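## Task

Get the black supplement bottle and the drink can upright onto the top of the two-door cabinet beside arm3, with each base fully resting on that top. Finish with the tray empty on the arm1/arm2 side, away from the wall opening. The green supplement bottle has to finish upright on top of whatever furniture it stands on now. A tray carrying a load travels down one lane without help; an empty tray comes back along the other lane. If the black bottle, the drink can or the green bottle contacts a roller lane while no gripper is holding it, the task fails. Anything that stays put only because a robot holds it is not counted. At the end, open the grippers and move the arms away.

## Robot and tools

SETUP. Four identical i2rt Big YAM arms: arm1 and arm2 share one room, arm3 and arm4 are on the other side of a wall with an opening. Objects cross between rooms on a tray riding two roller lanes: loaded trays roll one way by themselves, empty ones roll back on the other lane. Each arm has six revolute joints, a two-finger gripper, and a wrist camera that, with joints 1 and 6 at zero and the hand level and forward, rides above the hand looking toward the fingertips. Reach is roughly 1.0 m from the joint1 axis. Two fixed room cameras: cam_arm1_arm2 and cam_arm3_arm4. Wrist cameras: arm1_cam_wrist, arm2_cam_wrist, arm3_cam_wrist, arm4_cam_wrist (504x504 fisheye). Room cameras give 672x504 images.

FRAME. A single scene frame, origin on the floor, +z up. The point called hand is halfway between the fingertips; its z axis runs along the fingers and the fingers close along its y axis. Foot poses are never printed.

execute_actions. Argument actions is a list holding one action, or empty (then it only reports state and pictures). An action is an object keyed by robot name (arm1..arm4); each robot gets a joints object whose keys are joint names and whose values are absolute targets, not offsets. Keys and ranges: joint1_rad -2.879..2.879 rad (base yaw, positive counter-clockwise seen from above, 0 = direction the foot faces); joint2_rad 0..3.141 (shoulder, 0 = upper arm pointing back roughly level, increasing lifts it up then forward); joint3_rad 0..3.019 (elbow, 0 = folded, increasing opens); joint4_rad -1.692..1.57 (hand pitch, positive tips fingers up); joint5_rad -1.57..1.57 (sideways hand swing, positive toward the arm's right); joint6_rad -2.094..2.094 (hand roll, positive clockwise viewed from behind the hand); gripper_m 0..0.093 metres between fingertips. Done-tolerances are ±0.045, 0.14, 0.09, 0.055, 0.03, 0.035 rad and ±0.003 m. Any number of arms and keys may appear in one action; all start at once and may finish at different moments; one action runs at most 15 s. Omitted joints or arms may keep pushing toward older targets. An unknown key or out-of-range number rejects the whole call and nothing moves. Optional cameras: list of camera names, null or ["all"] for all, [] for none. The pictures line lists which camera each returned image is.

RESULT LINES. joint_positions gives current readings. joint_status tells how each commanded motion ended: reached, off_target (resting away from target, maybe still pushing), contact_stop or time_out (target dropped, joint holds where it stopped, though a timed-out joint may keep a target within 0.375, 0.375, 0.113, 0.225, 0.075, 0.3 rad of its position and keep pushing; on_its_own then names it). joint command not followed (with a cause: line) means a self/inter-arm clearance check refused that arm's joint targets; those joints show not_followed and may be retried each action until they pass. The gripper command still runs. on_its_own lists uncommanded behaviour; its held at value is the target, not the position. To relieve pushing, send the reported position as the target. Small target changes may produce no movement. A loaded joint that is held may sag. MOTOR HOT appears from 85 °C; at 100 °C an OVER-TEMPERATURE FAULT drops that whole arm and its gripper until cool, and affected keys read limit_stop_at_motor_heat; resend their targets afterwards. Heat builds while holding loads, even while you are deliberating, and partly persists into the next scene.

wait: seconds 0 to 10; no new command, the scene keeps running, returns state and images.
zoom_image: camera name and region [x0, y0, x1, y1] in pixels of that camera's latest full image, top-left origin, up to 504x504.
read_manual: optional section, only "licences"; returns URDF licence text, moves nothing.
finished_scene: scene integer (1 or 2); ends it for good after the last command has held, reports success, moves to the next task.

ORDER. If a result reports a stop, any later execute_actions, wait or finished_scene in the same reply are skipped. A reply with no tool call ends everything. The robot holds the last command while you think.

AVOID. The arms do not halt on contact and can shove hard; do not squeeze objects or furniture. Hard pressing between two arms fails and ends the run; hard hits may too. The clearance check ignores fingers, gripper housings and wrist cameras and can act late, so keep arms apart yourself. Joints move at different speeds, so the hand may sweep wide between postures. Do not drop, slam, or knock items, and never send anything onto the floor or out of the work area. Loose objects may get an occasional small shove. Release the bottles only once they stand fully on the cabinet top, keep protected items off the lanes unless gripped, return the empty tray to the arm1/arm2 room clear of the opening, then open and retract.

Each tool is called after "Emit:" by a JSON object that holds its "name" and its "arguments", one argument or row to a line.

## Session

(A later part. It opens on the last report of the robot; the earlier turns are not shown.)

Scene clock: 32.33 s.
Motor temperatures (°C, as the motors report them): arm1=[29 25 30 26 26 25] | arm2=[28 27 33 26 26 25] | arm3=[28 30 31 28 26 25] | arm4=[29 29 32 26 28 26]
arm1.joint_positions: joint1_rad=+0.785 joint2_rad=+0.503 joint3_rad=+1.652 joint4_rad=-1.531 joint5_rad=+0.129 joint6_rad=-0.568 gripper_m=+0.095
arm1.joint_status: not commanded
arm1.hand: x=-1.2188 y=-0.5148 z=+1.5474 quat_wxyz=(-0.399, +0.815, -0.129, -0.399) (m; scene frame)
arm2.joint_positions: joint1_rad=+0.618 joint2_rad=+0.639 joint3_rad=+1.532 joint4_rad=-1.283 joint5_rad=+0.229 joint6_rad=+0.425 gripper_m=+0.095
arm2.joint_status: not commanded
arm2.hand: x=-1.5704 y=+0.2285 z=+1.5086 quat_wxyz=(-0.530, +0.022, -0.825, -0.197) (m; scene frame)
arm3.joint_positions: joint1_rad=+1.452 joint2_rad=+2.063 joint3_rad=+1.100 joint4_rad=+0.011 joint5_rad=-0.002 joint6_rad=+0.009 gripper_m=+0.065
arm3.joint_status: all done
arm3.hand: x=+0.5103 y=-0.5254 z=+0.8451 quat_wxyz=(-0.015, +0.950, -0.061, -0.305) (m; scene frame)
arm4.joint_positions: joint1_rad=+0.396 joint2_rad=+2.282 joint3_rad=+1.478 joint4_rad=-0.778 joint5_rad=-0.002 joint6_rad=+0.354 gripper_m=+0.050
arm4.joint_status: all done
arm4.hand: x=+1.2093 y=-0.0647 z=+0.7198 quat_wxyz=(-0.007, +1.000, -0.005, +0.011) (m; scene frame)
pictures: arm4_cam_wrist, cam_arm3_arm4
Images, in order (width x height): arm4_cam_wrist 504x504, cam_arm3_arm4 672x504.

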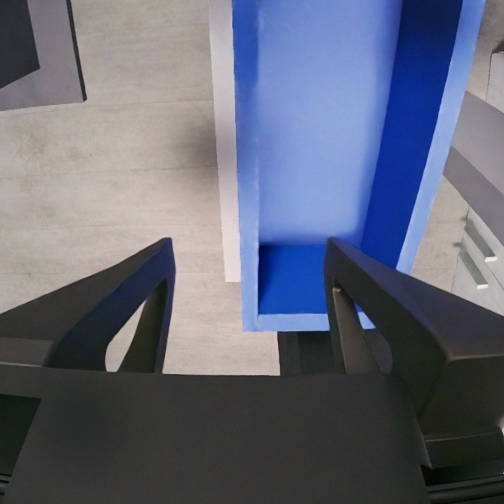

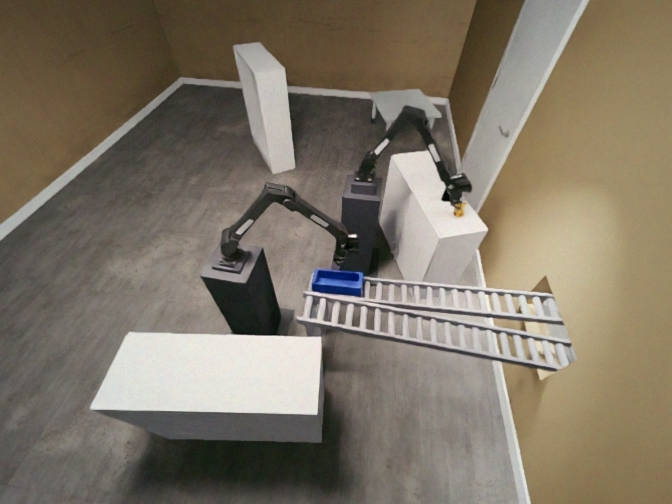

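Emit:
{"name": "execute_actions", "arguments": {
  "actions": [
    {"arm3":{"joints":{"joint2_rad":1.985,"joint4_rad":-0.16}},"arm4":{"joints":{"joint2_rad":2.575,"joint3_rad":1.62,"joint4_rad":-0.58,"gripper_m":0.04}}}
  ],
  "cameras": ["arm4_cam_wrist","cam_arm3_arm4","arm3_cam_wrist"]
}}

Emit:
{"name": "zoom_image", "arguments": {
  "camera": "cam_arm3_arm4",
  "region": [410, 150, 500, 250]
}}

Scene clock: 34.27 s.
Motor temperatures (°C, as the motors report them): arm1=[29 25 30 26 26 25] | arm2=[28 27 33 26 26 25] | arm3=[28 31 31 28 26 25] | arm4=[29 29 32 26 28 26]
arm1.joint_positions: joint1_rad=+0.785 joint2_rad=+0.503 joint3_rad=+1.652 joint4_rad=-1.531 joint5_rad=+0.129 joint6_rad=-0.568 gripper_m=+0.095
arm1.joint_status: not commanded
arm1.hand: x=-1.2188 y=-0.5148 z=+1.5474 quat_wxyz=(-0.399, +0.815, -0.129, -0.399) (m; scene frame)
arm2.joint_positions: joint1_rad=+0.618 joint2_rad=+0.639 joint3_rad=+1.532 joint4_rad=-1.283 joint5_rad=+0.229 joint6_rad=+0.425 gripper_m=+0.095
arm2.joint_status: not commanded
arm2.hand: x=-1.5704 y=+0.2285 z=+1.5086 quat_wxyz=(-0.530, +0.022, -0.825, -0.197) (m; scene frame)
arm3.joint_positions: joint1_rad=+1.452 joint2_rad=+2.026 joint3_rad=+1.100 joint4_rad=-0.165 joint5_rad=-0.002 joint6_rad=+0.009 gripper_m=+0.065
arm3.joint_status: all done
arm3.hand: x=+0.5390 y=-0.5289 z=+0.8442 quat_wxyz=(-0.012, +0.969, -0.063, -0.239) (m; scene frame)
arm4.joint_positions: joint1_rad=+0.396 joint2_rad=+2.583 joint3_rad=+1.605 joint4_rad=-0.584 joint5_rad=+0.002 joint6_rad=+0.354 gripper_m=+0.040
arm4.joint_status: all done
arm4.hand: x=+1.1992 y=-0.0665 z=+0.5786 quat_wxyz=(-0.006, +1.000, -0.005, +0.000) (m; scene frame)
pictures: arm3_cam_wrist, arm4_cam_wrist, cam_arm3_arm4
Images, in order (width x height): arm3_cam_wrist 504x504, arm4_cam_wrist 504x504, cam_arm3_arm4 672x504.

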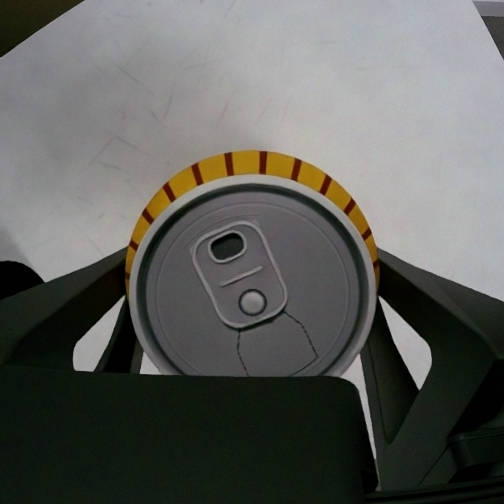

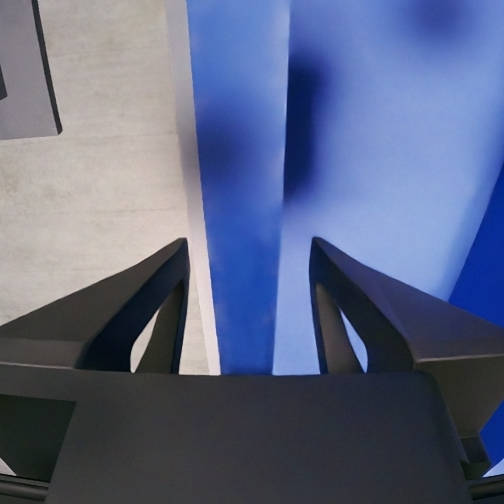

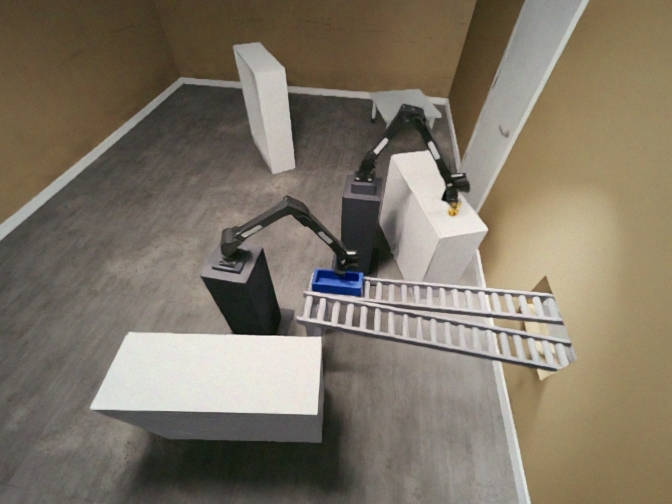

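Region (410, 150, 500, 250) of cam_arm3_arm4's 672x504 image, scaled by 5.040, with more detail than that image has; it fills the left 454 columns of this view, and the rest is white.

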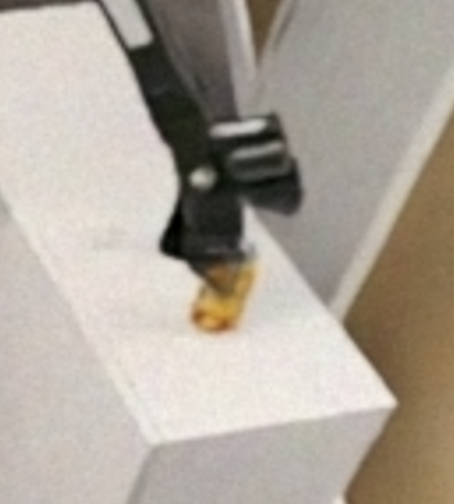

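Emit:
{"name": "execute_actions", "arguments": {
  "actions": [
    {"arm3":{"joints":{"gripper_m":0.093}},"arm4":{"joints":{"gripper_m":0.0}}}
  ],
  "cameras": []
}}

Emit:
{"name": "execute_actions", "arguments": {
  "actions": [
    {"arm3":{"joints":{"joint2_rad":1.6,"joint4_rad":-0.55}},"arm4":{"joints":{"joint2_rad":2.1,"joint3_rad":1.55,"joint4_rad":-0.99}}}
  ],
  "cameras": []
}}

Emit:
{"name": "execute_actions", "arguments": {
  "actions": [
    {"arm4":{"joints":{"joint1_rad":-0.078,"joint6_rad":-0.132,"joint3_rad":1.63,"joint4_rad":-1.13,"joint2_rad":2.15}}}
  ],
  "cameras": []
}}

Emit:
{"name": "execute_actions", "arguments": {
  "actions": [
    {"arm4":{"joints":{"joint2_rad":2.265,"joint4_rad":-1.1}}}
  ],
  "cameras": ["arm4_cam_wrist","cam_arm3_arm4","arm3_cam_wrist"]
}}

Emit:
{"name": "zoom_image", "arguments": {
  "camera": "cam_arm3_arm4",
  "region": [270, 220, 420, 350]
}}

Scene clock: 35.40 s.
Motor temperatures (°C, as the motors report them): arm1=[29 25 30 26 26 25] | arm2=[28 27 33 26 26 25] | arm3=[28 31 31 28 26 25] | arm4=[29 29 32 26 28 26]
arm1.joint_positions: joint1_rad=+0.785 joint2_rad=+0.503 joint3_rad=+1.652 joint4_rad=-1.531 joint5_rad=+0.129 joint6_rad=-0.568 gripper_m=+0.095
arm1.joint_status: not commanded
arm1.hand: x=-1.2188 y=-0.5148 z=+1.5474 quat_wxyz=(-0.399, +0.815, -0.129, -0.399) (m; scene frame)
arm2.joint_positions: joint1_rad=+0.618 joint2_rad=+0.639 joint3_rad=+1.532 joint4_rad=-1.283 joint5_rad=+0.229 joint6_rad=+0.425 gripper_m=+0.095
arm2.joint_status: not commanded
arm2.hand: x=-1.5704 y=+0.2285 z=+1.5086 quat_wxyz=(-0.530, +0.022, -0.825, -0.197) (m; scene frame)
arm3.joint_positions: joint1_rad=+1.452 joint2_rad=+2.000 joint3_rad=+1.100 joint4_rad=-0.165 joint5_rad=-0.002 joint6_rad=+0.009 gripper_m=+0.093
arm3.joint_status: all done
arm3.hand: x=+0.5337 y=-0.5282 z=+0.8591 quat_wxyz=(-0.012, +0.966, -0.062, -0.251) (m; scene frame)
arm4.joint_positions: joint1_rad=+0.396 joint2_rad=+2.583 joint3_rad=+1.605 joint4_rad=-0.582 joint5_rad=+0.001 joint6_rad=+0.354 gripper_m=+0.011
arm4.joint_status: gripper_m off_target (ended at +0.011, target +0.000)
arm4.hand: x=+1.1988 y=-0.0669 z=+0.5786 quat_wxyz=(-0.005, +1.000, -0.004, -0.001) (m; scene frame)
pictures: none
No camera images: the call's "cameras" was empty. Leave "cameras" out to get every camera's image.

Scene clock: 36.80 s.
Motor temperatures (°C, as the motors report them): arm1=[29 25 30 26 26 25] | arm2=[28 27 33 26 26 25] | arm3=[28 31 31 28 26 25] | arm4=[29 30 32 26 28 26]
arm1.joint_positions: joint1_rad=+0.785 joint2_rad=+0.503 joint3_rad=+1.652 joint4_rad=-1.531 joint5_rad=+0.129 joint6_rad=-0.568 gripper_m=+0.095
arm1.joint_status: not commanded
arm1.hand: x=-1.2188 y=-0.5148 z=+1.5474 quat_wxyz=(-0.399, +0.815, -0.129, -0.399) (m; scene frame)
arm2.joint_positions: joint1_rad=+0.618 joint2_rad=+0.639 joint3_rad=+1.532 joint4_rad=-1.283 joint5_rad=+0.229 joint6_rad=+0.425 gripper_m=+0.095
arm2.joint_status: not commanded
arm2.hand: x=-1.5704 y=+0.2285 z=+1.5086 quat_wxyz=(-0.530, +0.022, -0.825, -0.197) (m; scene frame)
arm3.joint_positions: joint1_rad=+1.452 joint2_rad=+1.603 joint3_rad=+1.100 joint4_rad=-0.545 joint5_rad=-0.002 joint6_rad=+0.009 gripper_m=+0.093
arm3.joint_status: all done
arm3.hand: x=+0.5723 y=-0.5327 z=+1.0366 quat_wxyz=(-0.013, +0.964, -0.062, -0.260) (m; scene frame)
arm4.joint_positions: joint1_rad=+0.397 joint2_rad=+2.102 joint3_rad=+1.531 joint4_rad=-0.982 joint5_rad=-0.001 joint6_rad=+0.355 gripper_m=+0.011
arm4.joint_status: all done
arm4.hand: x=+1.1936 y=-0.0720 z=+0.8383 quat_wxyz=(-0.002, +1.000, -0.004, -0.004) (m; scene frame)
pictures: none
No camera images: the call's "cameras" was empty. Leave "cameras" out to get every camera's image.

Scene clock: 38.43 s.
Motor temperatures (°C, as the motors report them): arm1=[29 25 30 26 26 25] | arm2=[28 27 33 26 26 25] | arm3=[28 31 32 28 26 25] | arm4=[29 30 32 26 28 26]
arm1.joint_positions: joint1_rad=+0.785 joint2_rad=+0.503 joint3_rad=+1.652 joint4_rad=-1.531 joint5_rad=+0.129 joint6_rad=-0.568 gripper_m=+0.095
arm1.joint_status: not commanded
arm1.hand: x=-1.2188 y=-0.5148 z=+1.5474 quat_wxyz=(-0.399, +0.815, -0.129, -0.399) (m; scene frame)
arm2.joint_positions: joint1_rad=+0.618 joint2_rad=+0.639 joint3_rad=+1.532 joint4_rad=-1.283 joint5_rad=+0.229 joint6_rad=+0.425 gripper_m=+0.095
arm2.joint_status: not commanded
arm2.hand: x=-1.5704 y=+0.2285 z=+1.5086 quat_wxyz=(-0.530, +0.022, -0.825, -0.197) (m; scene frame)
arm3.joint_positions: joint1_rad=+1.452 joint2_rad=+1.603 joint3_rad=+1.100 joint4_rad=-0.545 joint5_rad=-0.002 joint6_rad=+0.009 gripper_m=+0.093
arm3.joint_status: not commanded
arm3.hand: x=+0.5723 y=-0.5327 z=+1.0366 quat_wxyz=(-0.013, +0.964, -0.062, -0.260) (m; scene frame)
arm4.joint_positions: joint1_rad=-0.067 joint2_rad=+2.157 joint3_rad=+1.588 joint4_rad=-1.120 joint5_rad=-0.004 joint6_rad=-0.123 gripper_m=+0.011
arm4.joint_status: all done
arm4.hand: x=+1.1796 y=+0.1989 z=+0.8298 quat_wxyz=(+0.003, +0.998, +0.002, +0.062) (m; scene frame)
pictures: none
No camera images: the call's "cameras" was empty. Leave "cameras" out to get every camera's image.

Scene clock: 39.40 s.
Motor temperatures (°C, as the motors report them): arm1=[29 25 30 26 26 25] | arm2=[28 27 33 26 26 25] | arm3=[28 31 32 28 26 25] | arm4=[29 30 32 26 28 26]
arm1.joint_positions: joint1_rad=+0.785 joint2_rad=+0.503 joint3_rad=+1.652 joint4_rad=-1.531 joint5_rad=+0.129 joint6_rad=-0.568 gripper_m=+0.095
arm1.joint_status: not commanded
arm1.hand: x=-1.2188 y=-0.5148 z=+1.5474 quat_wxyz=(-0.399, +0.815, -0.129, -0.399) (m; scene frame)
arm2.joint_positions: joint1_rad=+0.618 joint2_rad=+0.639 joint3_rad=+1.532 joint4_rad=-1.283 joint5_rad=+0.229 joint6_rad=+0.425 gripper_m=+0.095
arm2.joint_status: not commanded
arm2.hand: x=-1.5704 y=+0.2285 z=+1.5086 quat_wxyz=(-0.530, +0.022, -0.825, -0.197) (m; scene frame)
arm3.joint_positions: joint1_rad=+1.452 joint2_rad=+1.603 joint3_rad=+1.100 joint4_rad=-0.545 joint5_rad=-0.002 joint6_rad=+0.009 gripper_m=+0.093
arm3.joint_status: not commanded
arm3.hand: x=+0.5723 y=-0.5327 z=+1.0366 quat_wxyz=(-0.013, +0.964, -0.062, -0.260) (m; scene frame)
arm4.joint_positions: joint1_rad=-0.067 joint2_rad=+2.293 joint3_rad=+1.596 joint4_rad=-1.104 joint5_rad=-0.001 joint6_rad=-0.123 gripper_m=+0.011
arm4.joint_status: all done
arm4.hand: x=+1.2013 y=+0.1978 z=+0.7562 quat_wxyz=(+0.008, +0.993, +0.002, +0.119) (m; scene frame)
pictures: arm3_cam_wrist, arm4_cam_wrist, cam_arm3_arm4
Images, in order (width x height): arm3_cam_wrist 504x504, arm4_cam_wrist 504x504, cam_arm3_arm4 672x504.

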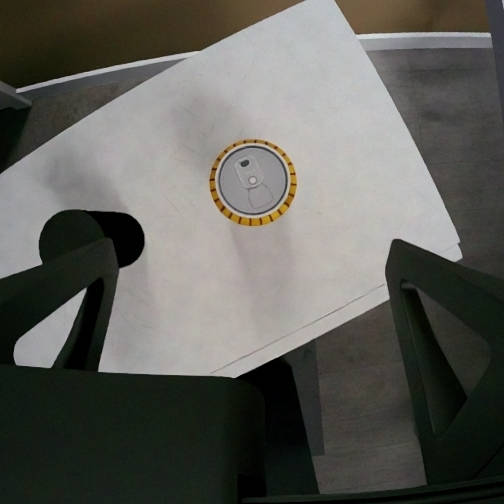

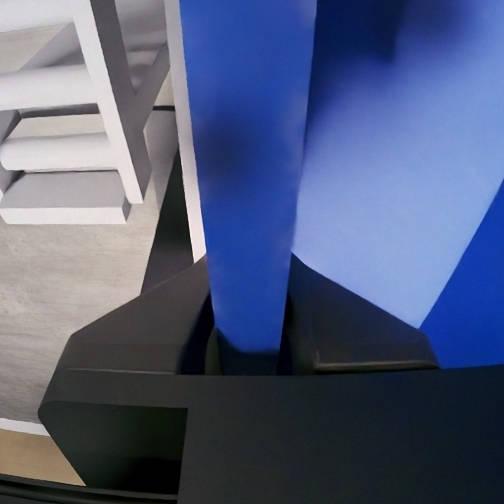

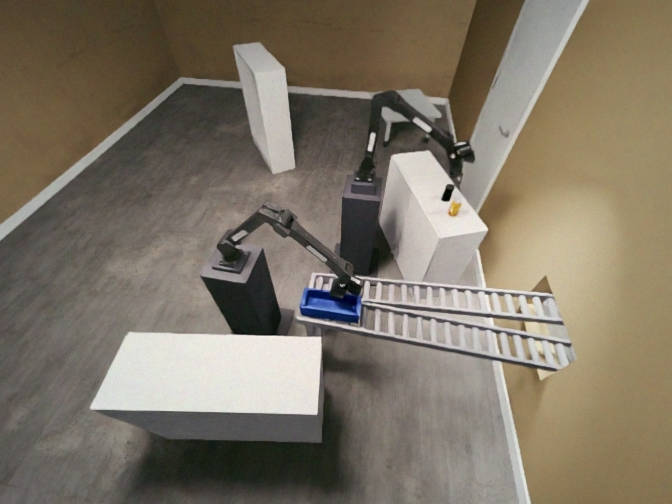

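Region (270, 220, 420, 350) of cam_arm3_arm4's 672x504 image, scaled by 3.360, with more detail than that image has; it fills the top 437 rows of this view, and the rest is white.

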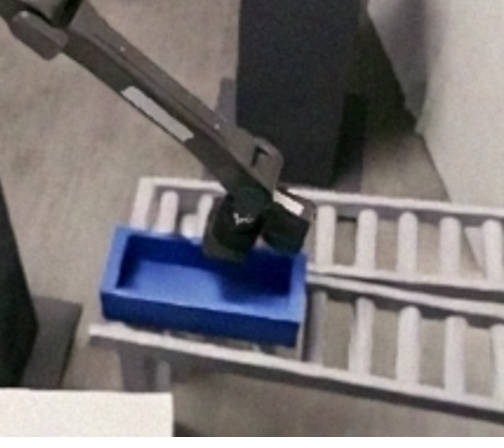

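Emit:
{"name": "execute_actions", "arguments": {
  "actions": [
    {"arm4":{"joints":{"gripper_m":0.035}}}
  ],
  "cameras": []
}}

Emit:
{"name": "execute_actions", "arguments": {
  "actions": [
    {"arm4":{"joints":{"joint2_rad":2.0,"joint4_rad":-1.35}},"arm3":{"joints":{"joint2_rad":1.35}}}
  ],
  "cameras": []
}}

Emit:
{"name": "wait", "arguments": {
  "seconds": 9
}}

Scene clock: 40.13 s.
Motor temperatures (°C, as the motors report them): arm1=[29 25 30 26 26 25] | arm2=[28 27 33 26 26 25] | arm3=[28 31 32 28 26 25] | arm4=[29 31 32 26 28 26]
arm1.joint_positions: joint1_rad=+0.785 joint2_rad=+0.503 joint3_rad=+1.652 joint4_rad=-1.531 joint5_rad=+0.129 joint6_rad=-0.568 gripper_m=+0.095
arm1.joint_status: not commanded
arm1.hand: x=-1.2188 y=-0.5148 z=+1.5474 quat_wxyz=(-0.399, +0.815, -0.129, -0.399) (m; scene frame)
arm2.joint_positions: joint1_rad=+0.618 joint2_rad=+0.639 joint3_rad=+1.532 joint4_rad=-1.283 joint5_rad=+0.229 joint6_rad=+0.425 gripper_m=+0.095
arm2.joint_status: not commanded
arm2.hand: x=-1.5704 y=+0.2285 z=+1.5086 quat_wxyz=(-0.530, +0.022, -0.825, -0.197) (m; scene frame)
arm3.joint_positions: joint1_rad=+1.452 joint2_rad=+1.603 joint3_rad=+1.100 joint4_rad=-0.545 joint5_rad=-0.002 joint6_rad=+0.009 gripper_m=+0.093
arm3.joint_status: not commanded
arm3.hand: x=+0.5723 y=-0.5327 z=+1.0366 quat_wxyz=(-0.013, +0.964, -0.062, -0.260) (m; scene frame)
arm4.joint_positions: joint1_rad=-0.067 joint2_rad=+2.293 joint3_rad=+1.596 joint4_rad=-1.104 joint5_rad=-0.001 joint6_rad=-0.123 gripper_m=+0.035
arm4.joint_status: all done
arm4.hand: x=+1.2013 y=+0.1978 z=+0.7562 quat_wxyz=(+0.008, +0.993, +0.002, +0.119) (m; scene frame)
pictures: none
No camera images: the call's "cameras" was empty. Leave "cameras" out to get every camera's image.

Scene clock: 41.40 s.
Motor temperatures (°C, as the motors report them): arm1=[29 26 30 26 26 25] | arm2=[28 27 33 26 26 25] | arm3=[28 30 32 28 26 25] | arm4=[29 31 32 26 28 26]
arm1.joint_positions: joint1_rad=+0.785 joint2_rad=+0.503 joint3_rad=+1.652 joint4_rad=-1.531 joint5_rad=+0.129 joint6_rad=-0.568 gripper_m=+0.095
arm1.joint_status: not commanded
arm1.hand: x=-1.2188 y=-0.5148 z=+1.5474 quat_wxyz=(-0.399, +0.815, -0.129, -0.399) (m; scene frame)
arm2.joint_positions: joint1_rad=+0.618 joint2_rad=+0.639 joint3_rad=+1.532 joint4_rad=-1.283 joint5_rad=+0.229 joint6_rad=+0.425 gripper_m=+0.095
arm2.joint_status: not commanded
arm2.hand: x=-1.5704 y=+0.2285 z=+1.5086 quat_wxyz=(-0.530, +0.022, -0.825, -0.197) (m; scene frame)
arm3.joint_positions: joint1_rad=+1.452 joint2_rad=+1.353 joint3_rad=+1.100 joint4_rad=-0.548 joint5_rad=-0.002 joint6_rad=+0.009 gripper_m=+0.093
arm3.joint_status: all done
arm3.hand: x=+0.5847 y=-0.5340 z=+1.1696 quat_wxyz=(-0.019, +0.924, -0.060, -0.376) (m; scene frame)
arm4.joint_positions: joint1_rad=-0.067 joint2_rad=+1.985 joint3_rad=+1.611 joint4_rad=-1.343 joint5_rad=-0.001 joint6_rad=-0.123 gripper_m=+0.035
arm4.joint_status: all done
arm4.hand: x=+1.2031 y=+0.1951 z=+0.9385 quat_wxyz=(+0.003, +0.997, +0.002, +0.077) (m; scene frame)
pictures: none
No camera images: the call's "cameras" was empty. Leave "cameras" out to get every camera's image.

Scene clock: 50.40 s.
Motor temperatures (°C, as the motors report them): arm1=[29 26 30 26 26 25] | arm2=[28 27 34 26 26 25] | arm3=[28 30 34 28 26 25] | arm4=[29 31 33 26 28 26]
arm1.joint_positions: joint1_rad=+0.785 joint2_rad=+0.503 joint3_rad=+1.652 joint4_rad=-1.531 joint5_rad=+0.129 joint6_rad=-0.568 gripper_m=+0.095
arm1.joint_status: not commanded
arm1.hand: x=-1.2188 y=-0.5148 z=+1.5474 quat_wxyz=(-0.399, +0.815, -0.129, -0.399) (m; scene frame)
arm2.joint_positions: joint1_rad=+0.618 joint2_rad=+0.639 joint3_rad=+1.532 joint4_rad=-1.283 joint5_rad=+0.229 joint6_rad=+0.425 gripper_m=+0.095
arm2.joint_status: not commanded
arm2.hand: x=-1.5704 y=+0.2285 z=+1.5086 quat_wxyz=(-0.530, +0.022, -0.825, -0.197) (m; scene frame)
arm3.joint_positions: joint1_rad=+1.452 joint2_rad=+1.353 joint3_rad=+1.100 joint4_rad=-0.548 joint5_rad=-0.002 joint6_rad=+0.009 gripper_m=+0.093
arm3.joint_status: all done
arm3.hand: x=+0.5847 y=-0.5340 z=+1.1696 quat_wxyz=(-0.019, +0.924, -0.060, -0.376) (m; scene frame)
arm4.joint_positions: joint1_rad=-0.067 joint2_rad=+1.985 joint3_rad=+1.611 joint4_rad=-1.343 joint5_rad=-0.001 joint6_rad=-0.123 gripper_m=+0.035
arm4.joint_status: all done
arm4.hand: x=+1.2031 y=+0.1951 z=+0.9385 quat_wxyz=(+0.003, +0.997, +0.002, +0.077) (m; scene frame)
wait: 9.00 s; at rest by 0.27 s
pictures: arm1_cam_wrist, arm2_cam_wrist, arm3_cam_wrist, arm4_cam_wrist, cam_arm1_arm2, cam_arm3_arm4
Images, in order (width x height): arm1_cam_wrist 504x504, arm2_cam_wrist 504x504, arm3_cam_wrist 504x504, arm4_cam_wrist 504x504, cam_arm1_arm2 672x504, cam_arm3_arm4 672x504.

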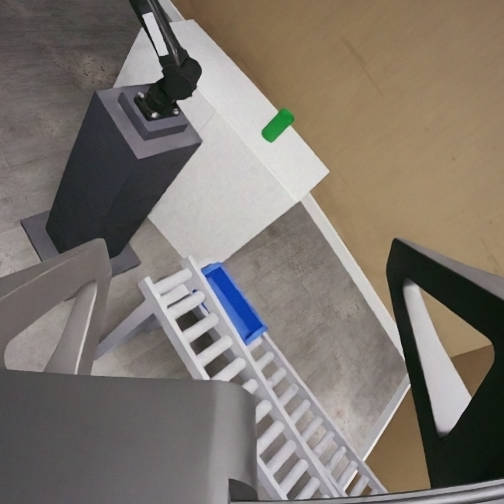

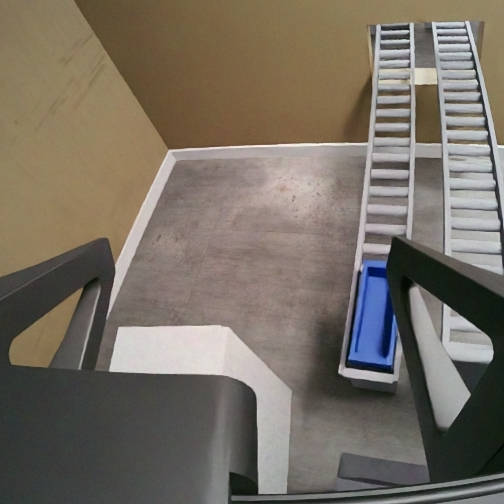

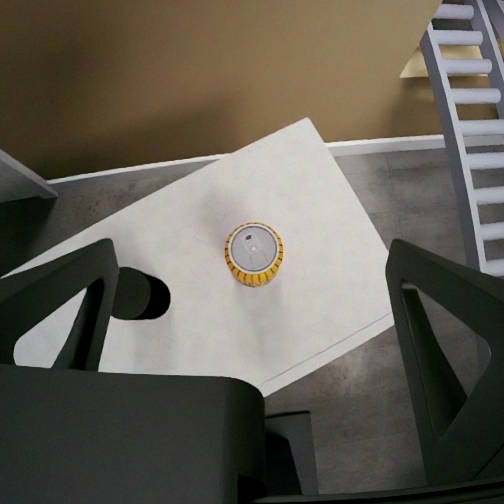

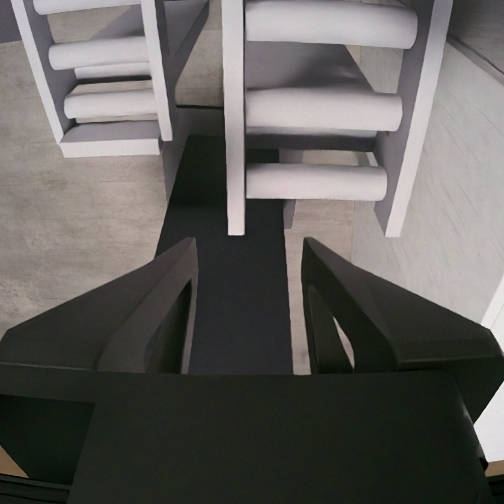

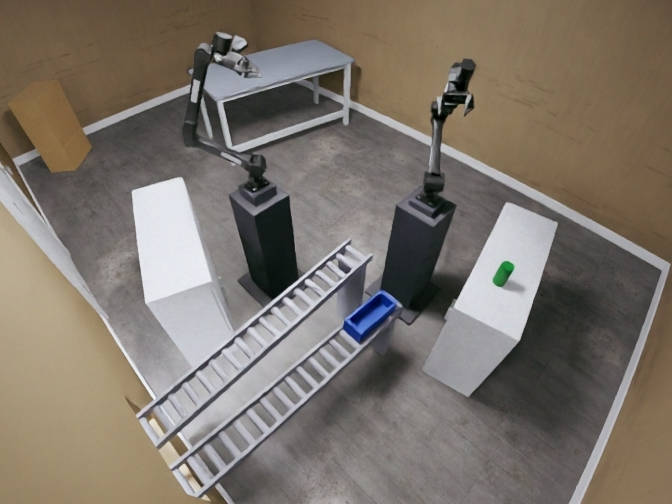

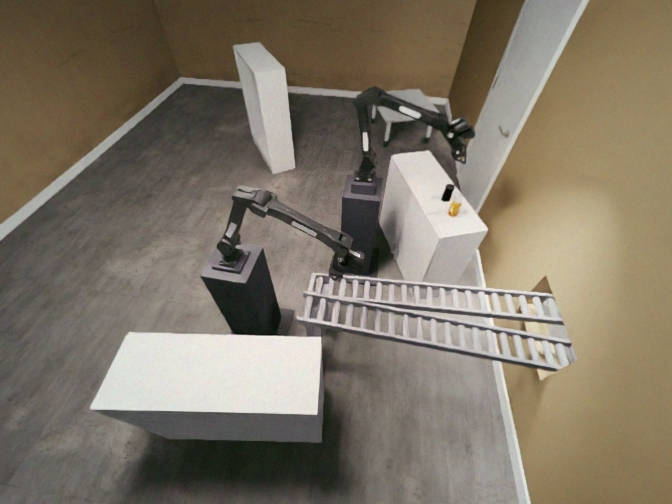

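Emit:
{"name": "finished_scene", "arguments": {
  "scene": 2
}}

The scene is finished: the task was done.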